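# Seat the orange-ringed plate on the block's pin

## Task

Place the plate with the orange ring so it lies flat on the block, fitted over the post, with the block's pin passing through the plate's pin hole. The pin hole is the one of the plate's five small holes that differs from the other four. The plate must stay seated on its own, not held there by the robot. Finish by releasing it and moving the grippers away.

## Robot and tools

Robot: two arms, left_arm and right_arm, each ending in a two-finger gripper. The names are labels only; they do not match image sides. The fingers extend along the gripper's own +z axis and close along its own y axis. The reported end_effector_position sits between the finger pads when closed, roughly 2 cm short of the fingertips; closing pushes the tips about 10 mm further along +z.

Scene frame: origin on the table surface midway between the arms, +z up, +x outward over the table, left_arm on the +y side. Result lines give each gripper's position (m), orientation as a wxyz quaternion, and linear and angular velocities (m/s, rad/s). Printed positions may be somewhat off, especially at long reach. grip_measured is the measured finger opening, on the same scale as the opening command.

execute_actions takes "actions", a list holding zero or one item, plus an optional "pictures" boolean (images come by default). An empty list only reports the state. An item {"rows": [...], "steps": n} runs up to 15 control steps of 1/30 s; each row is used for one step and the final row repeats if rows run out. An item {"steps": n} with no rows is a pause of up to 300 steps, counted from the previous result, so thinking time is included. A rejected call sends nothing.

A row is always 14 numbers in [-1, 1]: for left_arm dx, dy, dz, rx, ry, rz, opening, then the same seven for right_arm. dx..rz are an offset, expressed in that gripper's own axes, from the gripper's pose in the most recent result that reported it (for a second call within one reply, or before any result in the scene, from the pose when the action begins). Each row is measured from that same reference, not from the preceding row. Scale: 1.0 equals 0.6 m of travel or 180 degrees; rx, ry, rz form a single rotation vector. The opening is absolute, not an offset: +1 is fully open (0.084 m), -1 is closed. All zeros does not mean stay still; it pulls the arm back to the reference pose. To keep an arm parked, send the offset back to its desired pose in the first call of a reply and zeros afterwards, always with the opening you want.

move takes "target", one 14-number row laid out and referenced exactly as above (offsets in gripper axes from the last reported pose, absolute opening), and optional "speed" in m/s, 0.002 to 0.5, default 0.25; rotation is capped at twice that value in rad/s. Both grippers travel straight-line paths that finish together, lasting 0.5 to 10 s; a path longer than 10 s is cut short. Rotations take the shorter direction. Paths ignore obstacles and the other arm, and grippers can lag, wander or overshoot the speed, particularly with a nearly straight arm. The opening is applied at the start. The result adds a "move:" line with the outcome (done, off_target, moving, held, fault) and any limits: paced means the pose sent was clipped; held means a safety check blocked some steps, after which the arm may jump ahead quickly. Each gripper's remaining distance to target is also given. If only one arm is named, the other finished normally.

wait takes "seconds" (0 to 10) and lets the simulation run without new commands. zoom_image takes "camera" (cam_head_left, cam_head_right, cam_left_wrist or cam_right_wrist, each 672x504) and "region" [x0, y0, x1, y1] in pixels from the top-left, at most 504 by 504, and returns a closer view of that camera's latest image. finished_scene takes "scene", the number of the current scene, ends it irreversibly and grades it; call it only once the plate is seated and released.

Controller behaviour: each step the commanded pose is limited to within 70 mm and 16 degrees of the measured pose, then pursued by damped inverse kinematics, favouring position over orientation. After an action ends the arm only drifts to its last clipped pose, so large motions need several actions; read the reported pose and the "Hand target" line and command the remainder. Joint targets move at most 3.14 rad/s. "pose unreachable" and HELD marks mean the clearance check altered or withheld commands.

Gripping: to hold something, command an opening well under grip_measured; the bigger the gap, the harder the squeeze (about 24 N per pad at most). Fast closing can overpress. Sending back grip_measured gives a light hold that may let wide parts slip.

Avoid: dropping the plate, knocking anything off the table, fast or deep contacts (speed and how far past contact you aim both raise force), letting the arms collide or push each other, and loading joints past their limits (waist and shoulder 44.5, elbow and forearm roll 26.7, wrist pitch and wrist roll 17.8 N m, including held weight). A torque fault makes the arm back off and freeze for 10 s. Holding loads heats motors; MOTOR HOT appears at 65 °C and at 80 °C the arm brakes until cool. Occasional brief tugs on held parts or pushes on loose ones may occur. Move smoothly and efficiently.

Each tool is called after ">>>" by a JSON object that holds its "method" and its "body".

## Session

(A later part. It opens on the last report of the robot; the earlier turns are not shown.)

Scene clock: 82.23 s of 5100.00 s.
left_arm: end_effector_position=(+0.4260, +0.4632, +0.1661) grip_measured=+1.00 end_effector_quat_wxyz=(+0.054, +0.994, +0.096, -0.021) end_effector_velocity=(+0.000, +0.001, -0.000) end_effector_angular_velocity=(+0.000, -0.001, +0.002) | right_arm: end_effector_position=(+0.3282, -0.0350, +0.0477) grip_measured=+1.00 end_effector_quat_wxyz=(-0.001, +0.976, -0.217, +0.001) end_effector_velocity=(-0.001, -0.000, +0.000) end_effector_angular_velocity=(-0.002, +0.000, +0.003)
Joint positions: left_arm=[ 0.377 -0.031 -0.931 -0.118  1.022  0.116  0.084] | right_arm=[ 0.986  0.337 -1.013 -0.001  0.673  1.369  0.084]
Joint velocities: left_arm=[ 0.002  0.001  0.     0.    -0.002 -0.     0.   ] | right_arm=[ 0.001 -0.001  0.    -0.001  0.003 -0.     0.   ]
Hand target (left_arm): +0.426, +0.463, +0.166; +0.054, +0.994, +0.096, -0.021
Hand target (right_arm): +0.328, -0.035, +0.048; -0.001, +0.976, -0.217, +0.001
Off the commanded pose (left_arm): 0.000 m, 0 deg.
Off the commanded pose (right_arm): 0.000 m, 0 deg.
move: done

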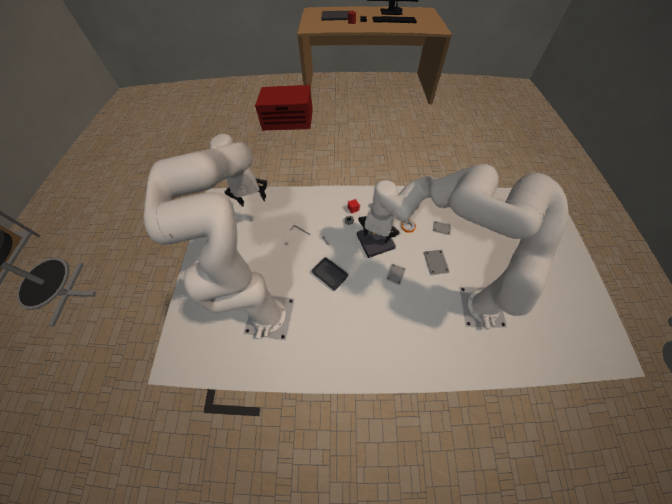

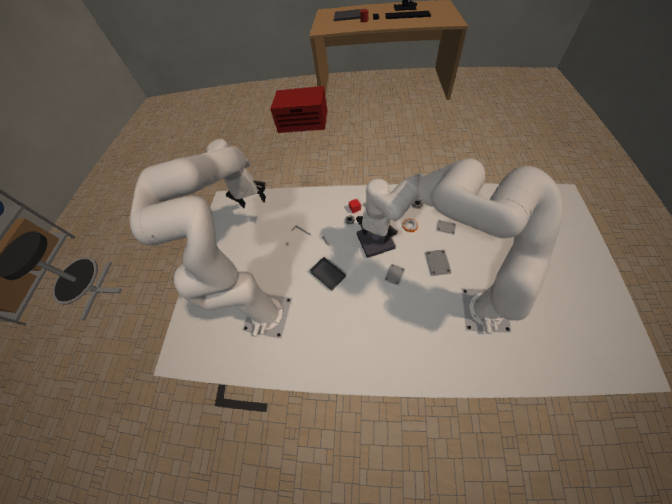

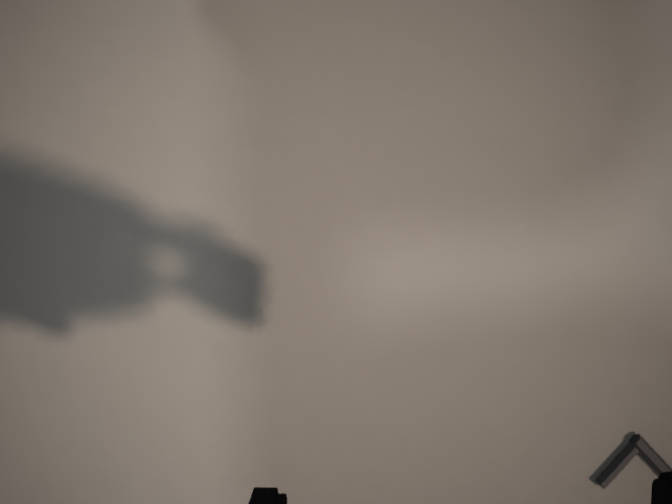

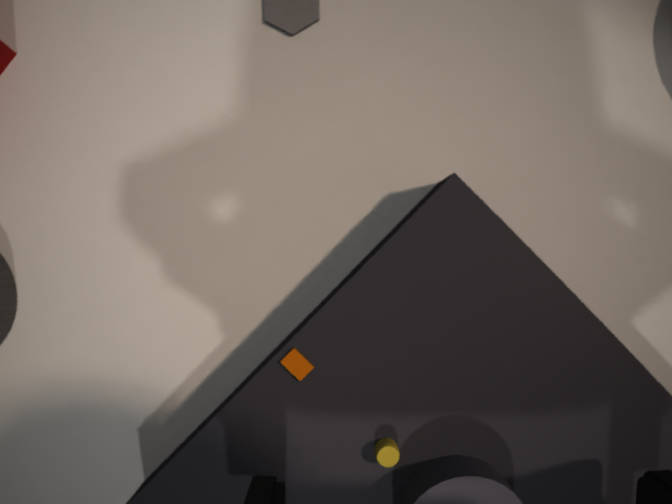

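>>> {"method": "move", "body": {"target": [0,0,0,0,0,0,1,0,0,-0.029,0,0,0,1], "speed": 0.1}}

>>> {"method": "move", "body": {"target": [0,0,0,0,0,0,1,0.2152,0.1699,0.0417,0,0,0.4056,1], "speed": 0.4}}

Scene clock: 92.07 s of 5100.00 s.
left_arm: end_effector_position=(+0.4260, +0.4632, +0.1661) grip_measured=+1.00 end_effector_quat_wxyz=(+0.054, +0.994, +0.096, -0.021) end_effector_velocity=(-0.000, -0.000, -0.000) end_effector_angular_velocity=(-0.000, +0.001, +0.000) | right_arm: end_effector_position=(+0.3282, -0.0351, +0.0648) grip_measured=+1.00 end_effector_quat_wxyz=(-0.001, +0.976, -0.217, +0.001) end_effector_velocity=(-0.001, -0.001, +0.000) end_effector_angular_velocity=(-0.003, +0.002, +0.001)
Joint positions: left_arm=[ 0.377 -0.031 -0.931 -0.118  1.022  0.116  0.084] | right_arm=[ 0.986  0.301 -1.02  -0.001  0.717  1.369  0.084]
Joint velocities: left_arm=[-0.001  0.001  0.    -0.    -0.    -0.     0.   ] | right_arm=[ 0.001 -0.002  0.    -0.     0.006  0.    -0.   ]
Hand target (left_arm): +0.426, +0.463, +0.166; +0.054, +0.994, +0.096, -0.021
Hand target (right_arm): +0.328, -0.035, +0.065; -0.001, +0.976, -0.217, +0.001
Off the commanded pose (left_arm): 0.000 m, 0 deg.
Off the commanded pose (right_arm): 0.000 m, 0 deg.
After step 90, 6.10 s passed at rest.
move: done

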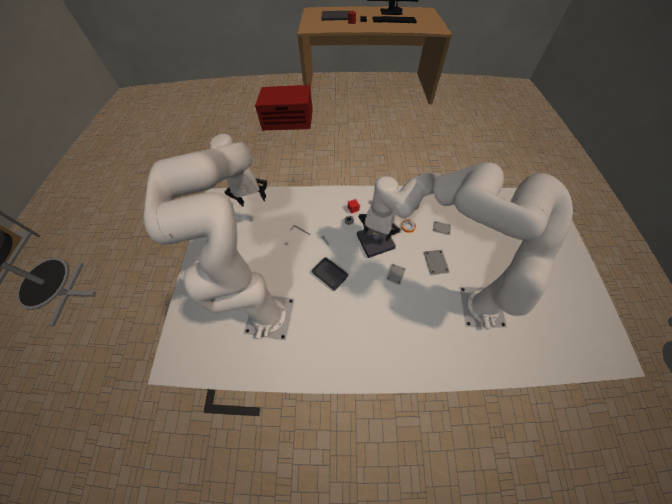

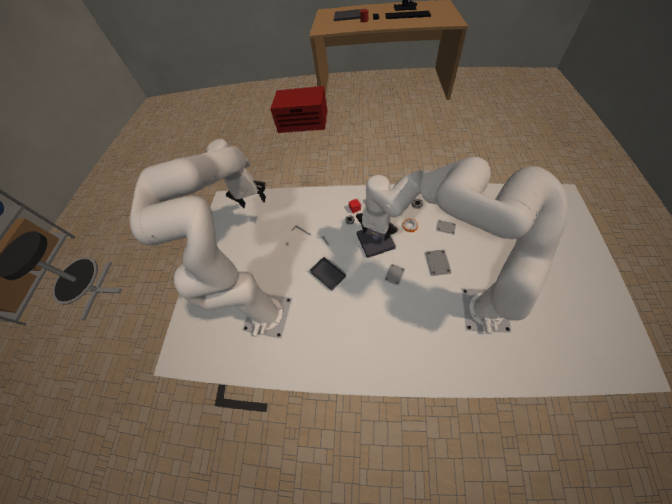

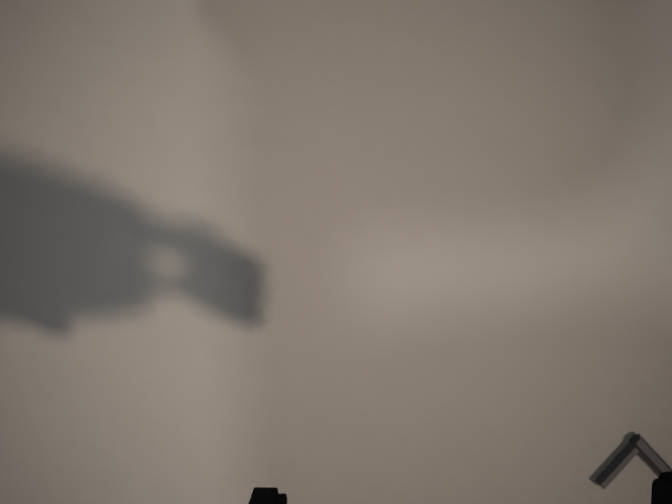

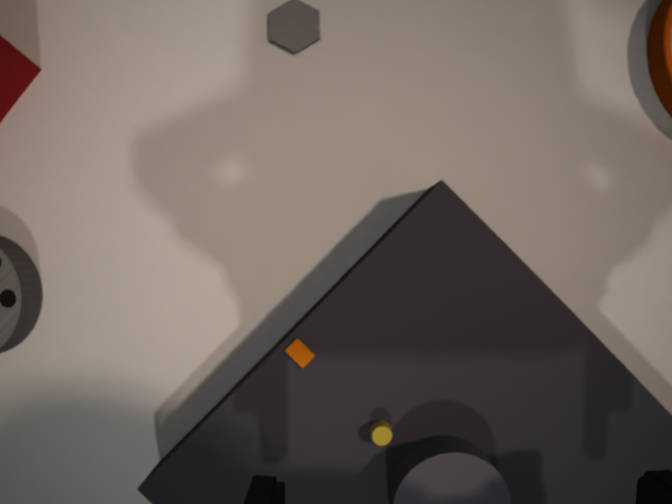

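Scene clock: 94.17 s of 5100.00 s.
left_arm: end_effector_position=(+0.4260, +0.4632, +0.1661) grip_measured=+1.00 end_effector_quat_wxyz=(+0.054, +0.994, +0.096, -0.021) end_effector_velocity=(+0.000, -0.000, +0.000) end_effector_angular_velocity=(+0.001, -0.000, -0.003) | right_arm: end_effector_position=(+0.4016, -0.1818, +0.0397) grip_measured=+1.00 end_effector_quat_wxyz=(-0.001, +0.656, -0.755, -0.000) end_effector_velocity=(+0.000, -0.001, -0.001) end_effector_angular_velocity=(-0.003, +0.000, -0.011)
Joint positions: left_arm=[ 0.377 -0.031 -0.931 -0.118  1.022  0.116  0.084] | right_arm=[ 0.651  0.223 -0.813  0.002  0.588  2.306  0.084]
Joint velocities: left_arm=[-0.001  0.001 -0.001  0.001  0.     0.001  0.   ] | right_arm=[-0.002  0.     0.001 -0.003 -0.     0.012 -0.   ]
Hand target (left_arm): +0.426, +0.463, +0.166; +0.054, +0.994, +0.096, -0.021
Hand target (right_arm): +0.402, -0.182, +0.040; +0.001, -0.656, +0.755, +0.000
Off the commanded pose (left_arm): 0.000 m, 0 deg.
Off the commanded pose (right_arm): 0.000 m, 0 deg.
move: done

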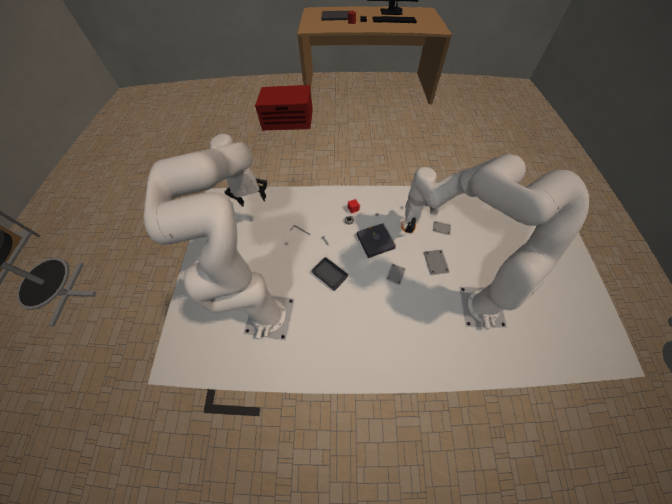

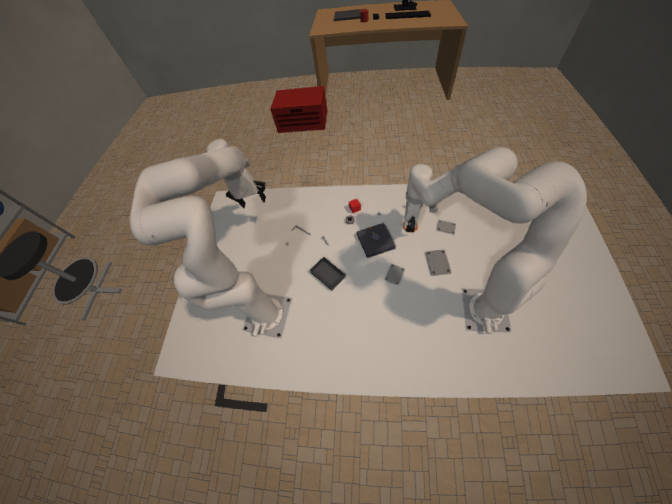

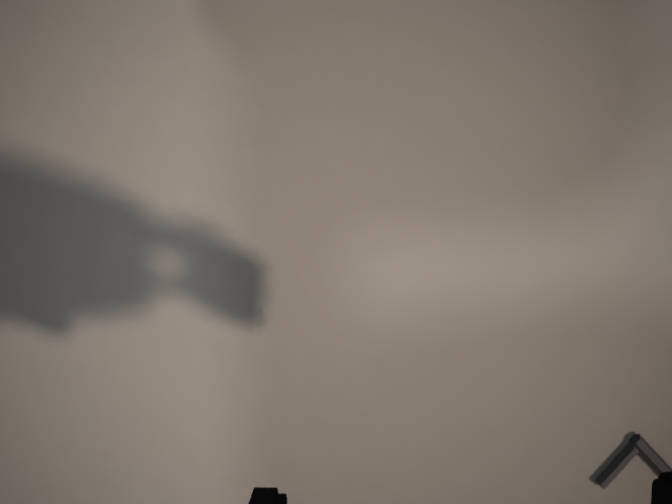

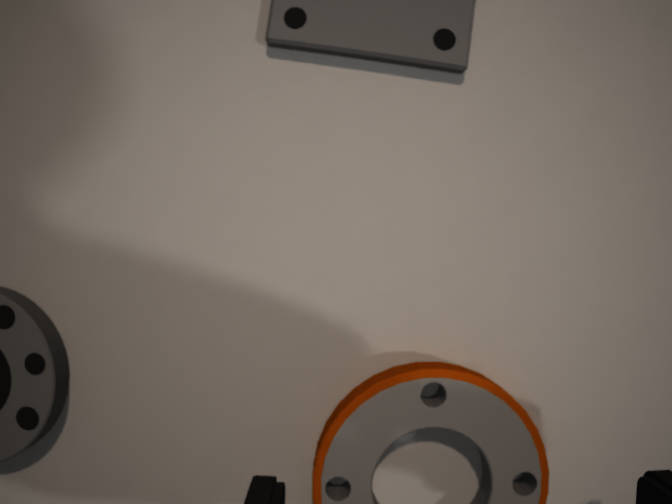

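>>> {"method": "move", "body": {"target": [0,0,0,0,0,0,1,0.0098,-0.0083,0.0412,0,0,0,1], "speed": 0.05}}

Scene clock: 104.73 s of 5100.00 s.
left_arm: end_effector_position=(+0.4260, +0.4632, +0.1661) grip_measured=+1.00 end_effector_quat_wxyz=(+0.054, +0.994, +0.096, -0.021) end_effector_velocity=(-0.000, -0.001, +0.000) end_effector_angular_velocity=(-0.001, +0.000, -0.001) | right_arm: end_effector_position=(+0.4058, -0.1881, +0.0153) grip_measured=+1.00 end_effector_quat_wxyz=(-0.001, +0.656, -0.755, -0.000) end_effector_velocity=(+0.001, -0.000, -0.001) end_effector_angular_velocity=(+0.001, -0.002, +0.001)
Joint positions: left_arm=[ 0.377 -0.031 -0.931 -0.118  1.022  0.116  0.084] | right_arm=[ 0.634  0.287 -0.809  0.002  0.52   2.288  0.084]
Joint velocities: left_arm=[-0.001 -0.     0.    -0.001  0.001  0.001 -0.   ] | right_arm=[-0.001  0.004  0.    -0.    -0.005 -0.002  0.   ]
Hand target (left_arm): +0.426, +0.463, +0.166; +0.054, +0.994, +0.096, -0.021
Hand target (right_arm): +0.406, -0.188, +0.015; +0.001, -0.656, +0.755, +0.000
Off the commanded pose (left_arm): 0.000 m, 0 deg.
Off the commanded pose (right_arm): 0.000 m, 0 deg.
After step 90, 6.70 s passed at rest.
move: done

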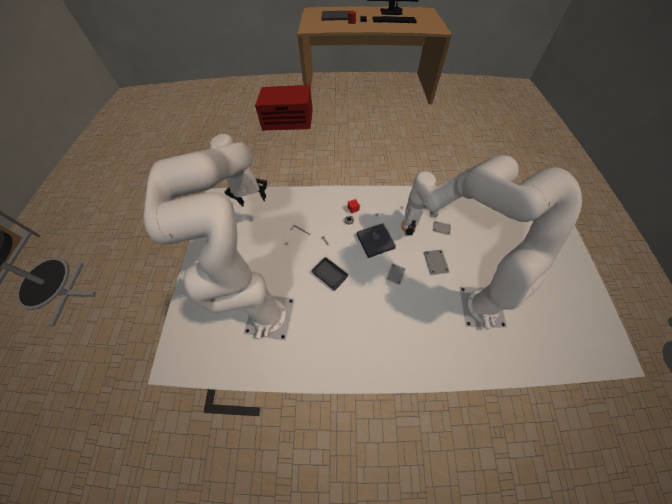

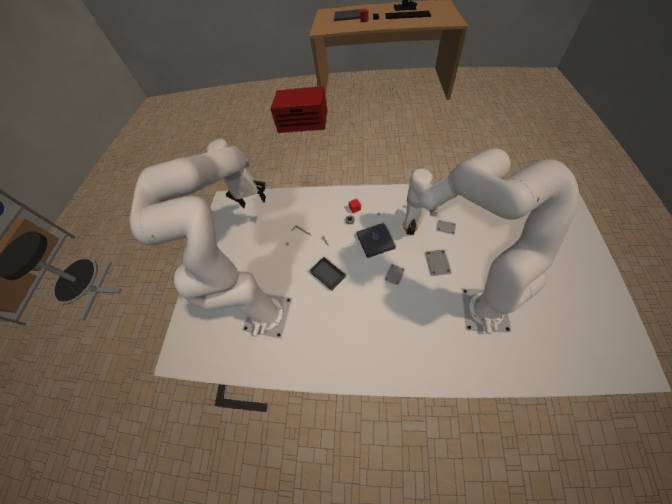

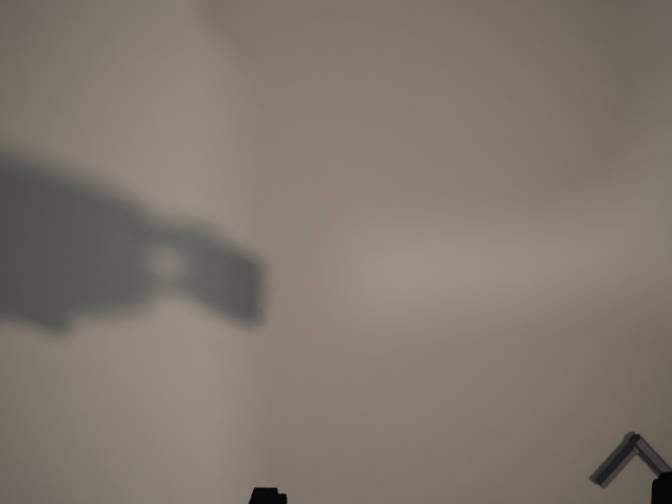

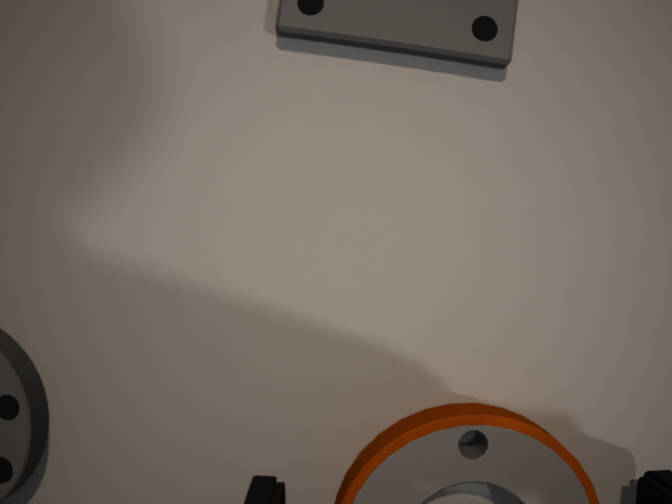

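>>> {"method": "move", "body": {"target": [0,0,0,0,0,0,1,0,0,0.0035,0,0,0,1], "speed": 0.02}}

>>> {"method": "move", "body": {"target": [0,0,0,0,0,0,1,0,0,0,0,0,0,0.1], "speed": 0.05}}

>>> {"method": "move", "body": {"target": [0,0,0,0,0,0,1,0,0,0,0,0,0,1], "speed": 0.05}}

>>> {"method": "move", "body": {"target": [0,0,0,0,0,0,1,0,0,0,0,0,-0.5,1], "speed": 0.5}}

>>> {"method": "move", "body": {"target": [0,0,0,0,0,0,1,0,0,0,0,0,0,0.0], "speed": 0.05}}

Scene clock: 110.60 s of 5100.00 s.
left_arm: end_effector_position=(+0.4260, +0.4632, +0.1661) grip_measured=+1.00 end_effector_quat_wxyz=(+0.054, +0.994, +0.096, -0.021) end_effector_velocity=(-0.000, -0.000, -0.000) end_effector_angular_velocity=(+0.001, +0.001, -0.001) | right_arm: end_effector_position=(+0.4058, -0.1881, +0.0132) grip_measured=+1.00 end_effector_quat_wxyz=(-0.001, +0.656, -0.755, -0.000) end_effector_velocity=(+0.000, +0.000, +0.000) end_effector_angular_velocity=(+0.001, -0.001, +0.000)
Joint positions: left_arm=[ 0.377 -0.031 -0.931 -0.118  1.022  0.116  0.084] | right_arm=[ 0.634  0.292 -0.809  0.002  0.514  2.288  0.084]
Joint velocities: left_arm=[-0.001 -0.     0.001  0.001  0.001 -0.     0.   ] | right_arm=[-0.     0.    -0.001  0.    -0.001 -0.001  0.   ]
Hand target (left_arm): +0.426, +0.463, +0.166; +0.054, +0.994, +0.096, -0.021
Hand target (right_arm): +0.406, -0.188, +0.013; +0.001, -0.656, +0.755, +0.000
Off the commanded pose (left_arm): 0.000 m, 0 deg.
Off the commanded pose (right_arm): 0.000 m, 0 deg.
After step 90, 2.17 s passed at rest.
move: done

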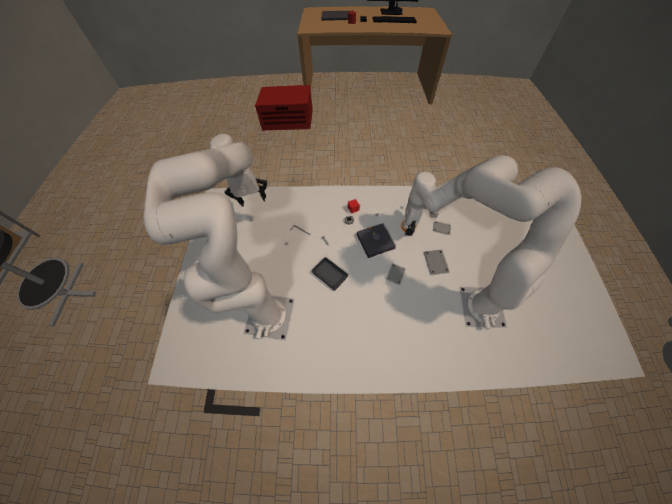

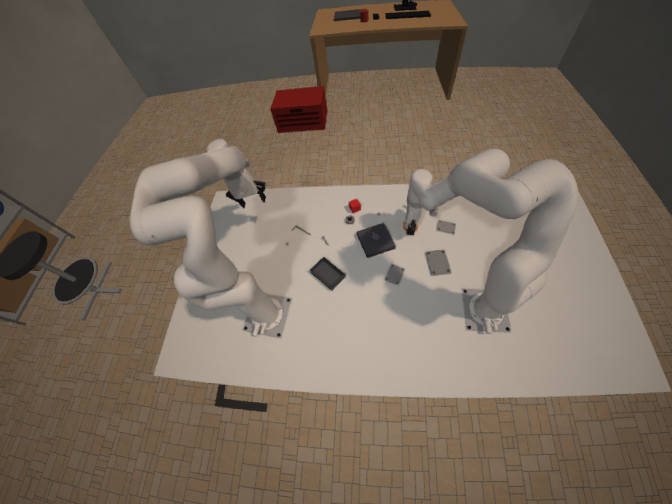

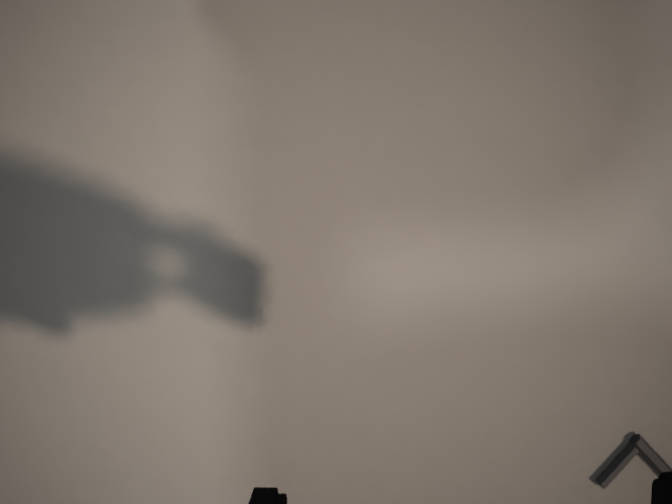

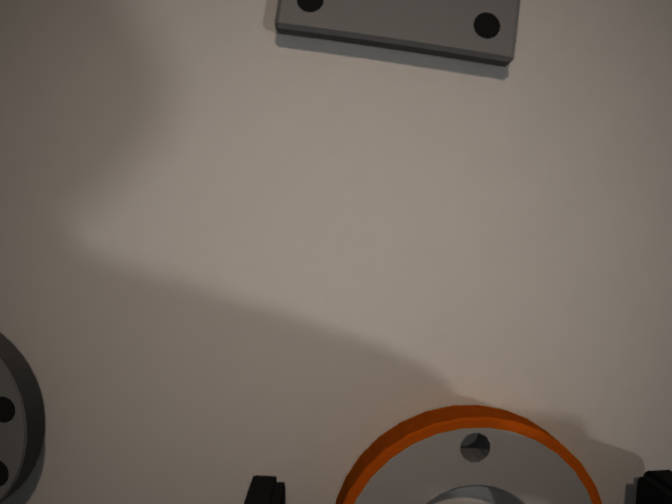

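Scene clock: 111.10 s of 5100.00 s.
left_arm: end_effector_position=(+0.4260, +0.4632, +0.1661) grip_measured=+1.00 end_effector_quat_wxyz=(+0.054, +0.994, +0.096, -0.021) end_effector_velocity=(+0.001, -0.000, +0.000) end_effector_angular_velocity=(-0.001, -0.001, +0.001) | right_arm: end_effector_position=(+0.4073, -0.1870, +0.0150) grip_measured=+0.46 end_effector_quat_wxyz=(-0.004, +0.656, -0.754, -0.000) end_effector_velocity=(-0.001, -0.001, -0.001) end_effector_angular_velocity=(-0.003, +0.002, +0.001)
Joint positions: left_arm=[ 0.377 -0.031 -0.931 -0.118  1.022  0.116  0.084] | right_arm=[ 0.634  0.29  -0.811  0.003  0.514  2.288  0.063]
Joint velocities: left_arm=[-0.     0.001 -0.002 -0.001 -0.001 -0.001  0.   ] | right_arm=[-0.002  0.002  0.002 -0.002  0.    -0.001  0.   ]
Hand target (left_arm): +0.426, +0.463, +0.166; +0.054, +0.994, +0.096, -0.021
Hand target (right_arm): +0.406, -0.188, +0.013; +0.001, -0.656, +0.755, +0.000
Off the commanded pose (left_arm): 0.000 m, 0 deg.
Off the commanded pose (right_arm): 0.003 m, 0 deg.
move: done

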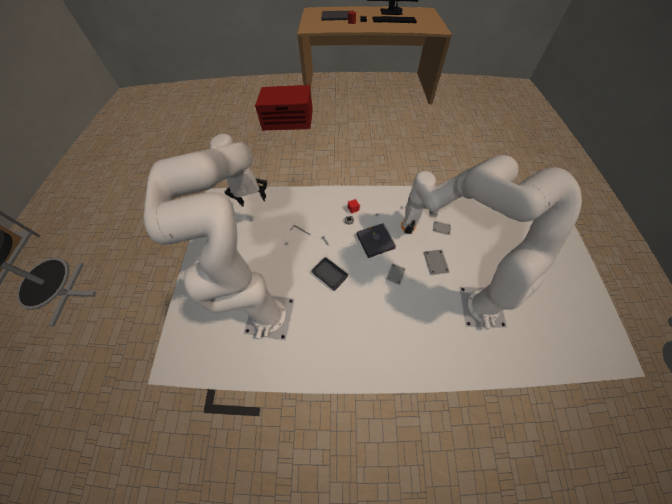

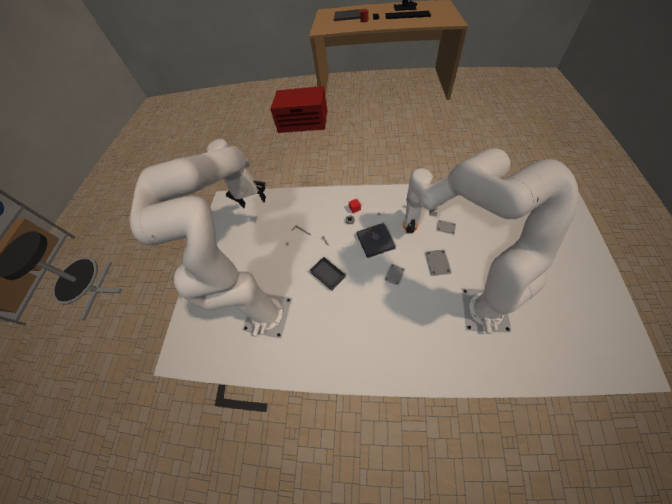

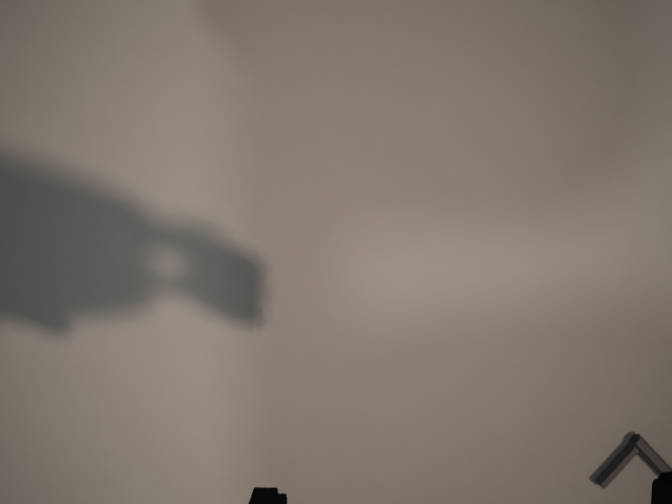

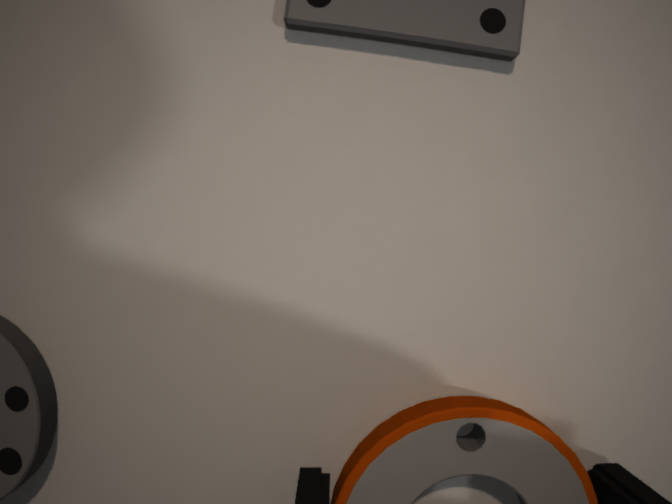

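Scene clock: 111.63 s of 5100.00 s.
left_arm: end_effector_position=(+0.4260, +0.4632, +0.1661) grip_measured=+1.00 end_effector_quat_wxyz=(+0.054, +0.994, +0.096, -0.021) end_effector_velocity=(+0.000, +0.000, +0.000) end_effector_angular_velocity=(-0.000, -0.000, +0.002) | right_arm: end_effector_position=(+0.4070, -0.1872, +0.0147) grip_measured=+1.00 end_effector_quat_wxyz=(-0.003, +0.656, -0.755, -0.000) end_effector_velocity=(+0.001, +0.002, +0.002) end_effector_angular_velocity=(+0.005, -0.005, -0.000)
Joint positions: left_arm=[ 0.377 -0.031 -0.931 -0.118  1.022  0.116  0.084] | right_arm=[ 0.634  0.291 -0.811  0.003  0.514  2.288  0.084]
Joint velocities: left_arm=[ 0.001  0.    -0.001 -0.001  0.    -0.001 -0.   ] | right_arm=[ 0.002 -0.003 -0.002  0.002 -0.001  0.    -0.   ]
Hand target (left_arm): +0.426, +0.463, +0.166; +0.054, +0.994, +0.096, -0.021
Hand target (right_arm): +0.407, -0.187, +0.015; +0.004, -0.656, +0.754, +0.000
Off the commanded pose (left_arm): 0.000 m, 0 deg.
Off the commanded pose (right_arm): 0.001 m, 0 deg.
move: done

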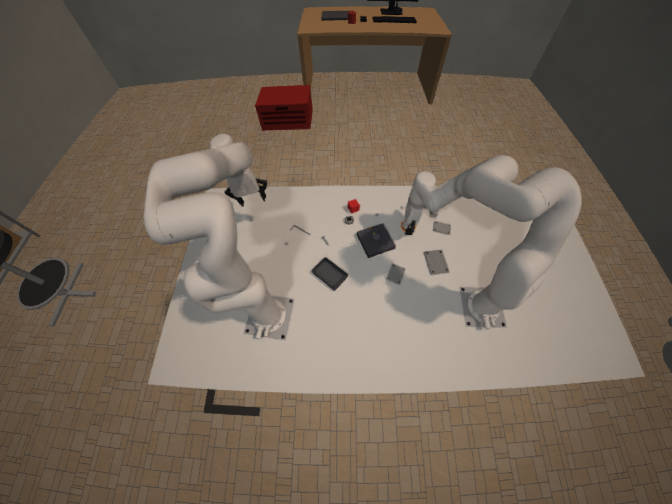

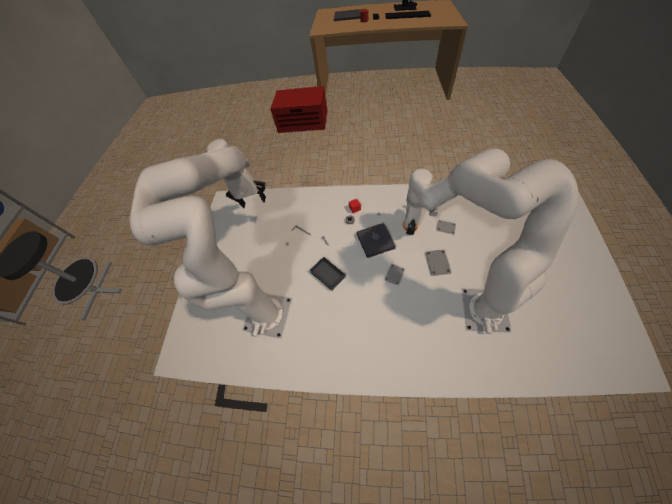

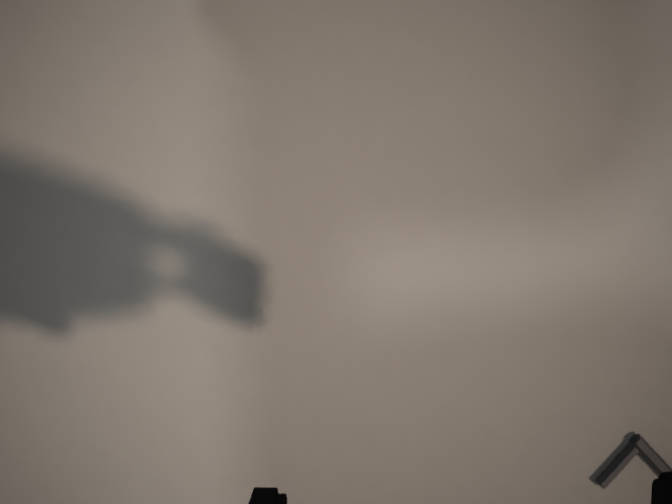

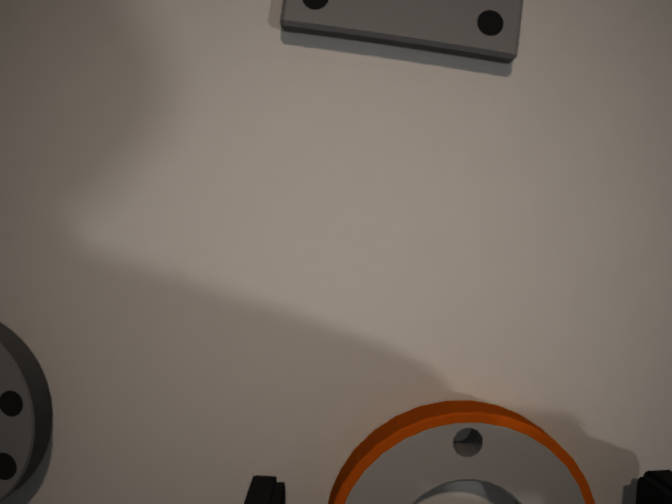

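Scene clock: 113.83 s of 5100.00 s.
left_arm: end_effector_position=(+0.4260, +0.4632, +0.1661) grip_measured=+1.00 end_effector_quat_wxyz=(+0.054, +0.994, +0.096, -0.021) end_effector_velocity=(-0.000, +0.000, -0.000) end_effector_angular_velocity=(-0.001, +0.001, +0.002) | right_arm: end_effector_position=(+0.4070, -0.1872, +0.0147) grip_measured=+1.00 end_effector_quat_wxyz=(-0.002, +0.998, -0.070, +0.002) end_effector_velocity=(+0.000, -0.000, +0.000) end_effector_angular_velocity=(+0.003, +0.001, +0.007)
Joint positions: left_arm=[ 0.377 -0.031 -0.931 -0.118  1.022  0.116  0.084] | right_arm=[ 0.634  0.291 -0.811  0.002  0.514  0.719  0.084]
Joint velocities: left_arm=[ 0.001  0.     0.001 -0.001 -0.    -0.    -0.   ] | right_arm=[-0.002  0.    -0.     0.007 -0.    -0.015 -0.   ]
Hand target (left_arm): +0.426, +0.463, +0.166; +0.054, +0.994, +0.096, -0.021
Hand target (right_arm): +0.407, -0.187, +0.015; -0.002, +0.998, -0.069, +0.002
Off the commanded pose (left_arm): 0.000 m, 0 deg.
Off the commanded pose (right_arm): 0.000 m, 0 deg.
move: done

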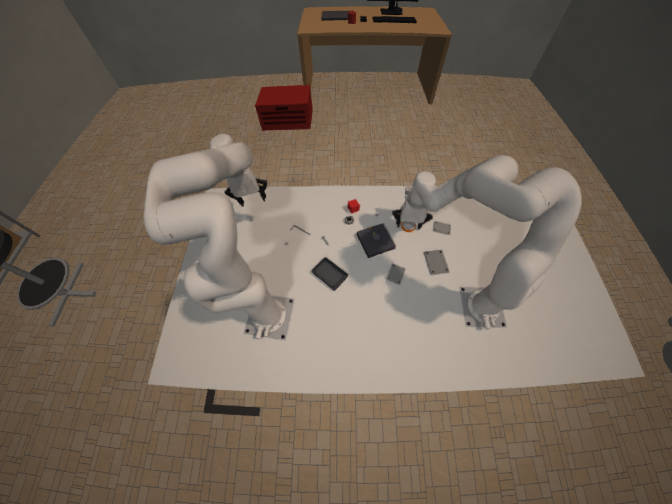

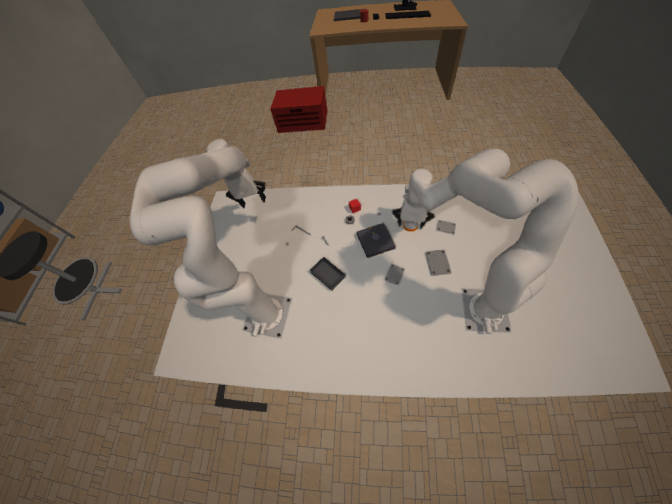

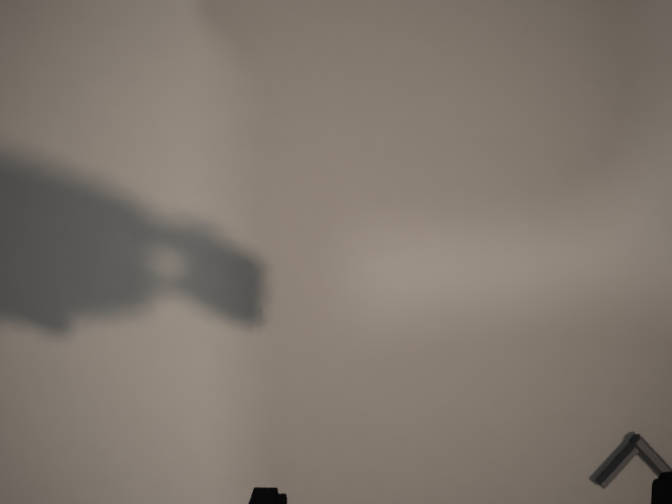

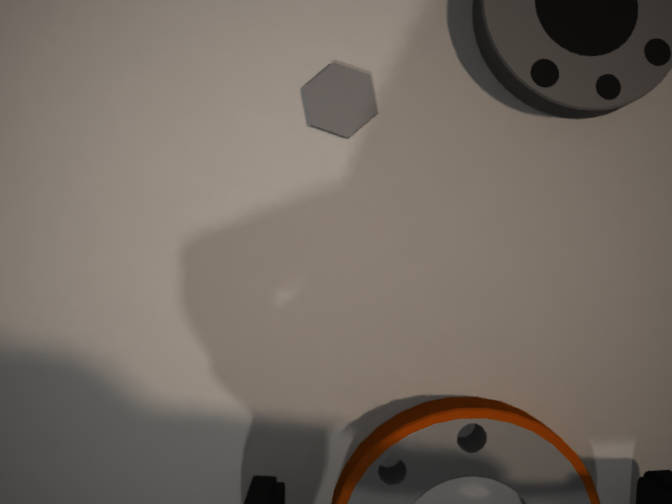

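Scene clock: 114.33 s of 5100.00 s.
left_arm: end_effector_position=(+0.4260, +0.4632, +0.1661) grip_measured=+1.00 end_effector_quat_wxyz=(+0.054, +0.994, +0.096, -0.021) end_effector_velocity=(-0.000, -0.001, -0.000) end_effector_angular_velocity=(-0.001, +0.001, -0.001) | right_arm: end_effector_position=(+0.4079, -0.1867, +0.0156) grip_measured=+0.45 end_effector_quat_wxyz=(-0.003, +0.998, -0.070, +0.003) end_effector_velocity=(-0.000, -0.001, -0.001) end_effector_angular_velocity=(-0.002, +0.001, +0.001)
Joint positions: left_arm=[ 0.377 -0.031 -0.931 -0.118  1.022  0.116  0.084] | right_arm=[ 0.634  0.289 -0.812  0.002  0.513  0.719  0.063]
Joint velocities: left_arm=[-0.001 -0.     0.001 -0.001  0.     0.     0.   ] | right_arm=[-0.002  0.001  0.001 -0.002  0.001 -0.     0.   ]
Hand target (left_arm): +0.426, +0.463, +0.166; +0.054, +0.994, +0.096, -0.021
Hand target (right_arm): +0.407, -0.187, +0.015; -0.002, +0.998, -0.070, +0.002
Off the commanded pose (left_arm): 0.000 m, 0 deg.
Off the commanded pose (right_arm): 0.001 m, 0 deg.
move: done

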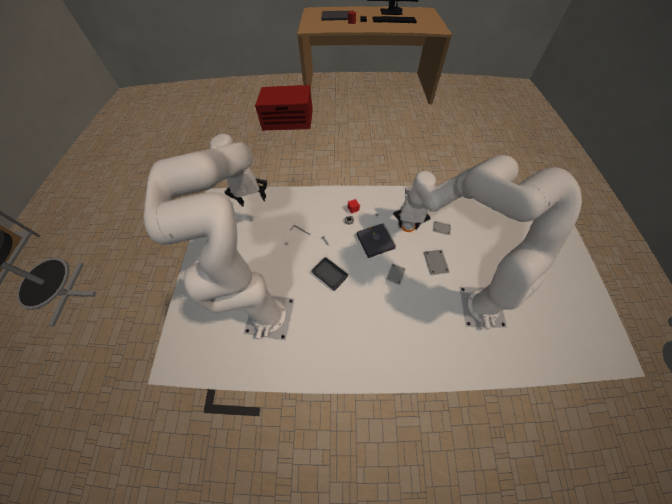

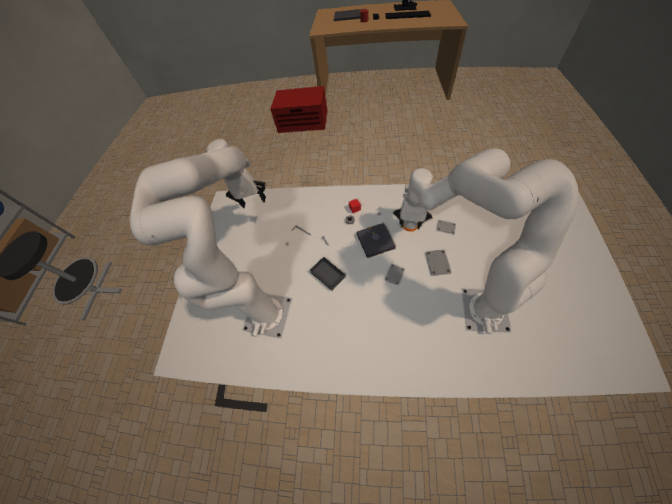

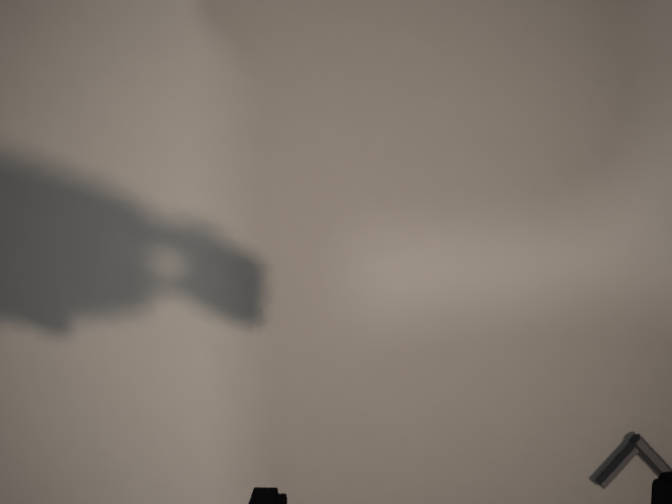

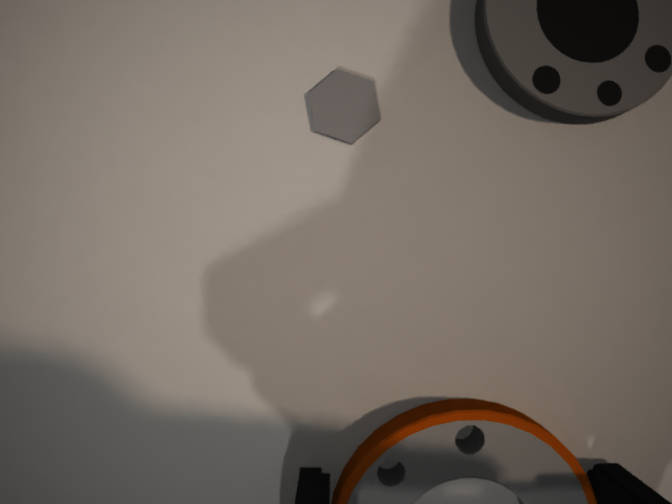

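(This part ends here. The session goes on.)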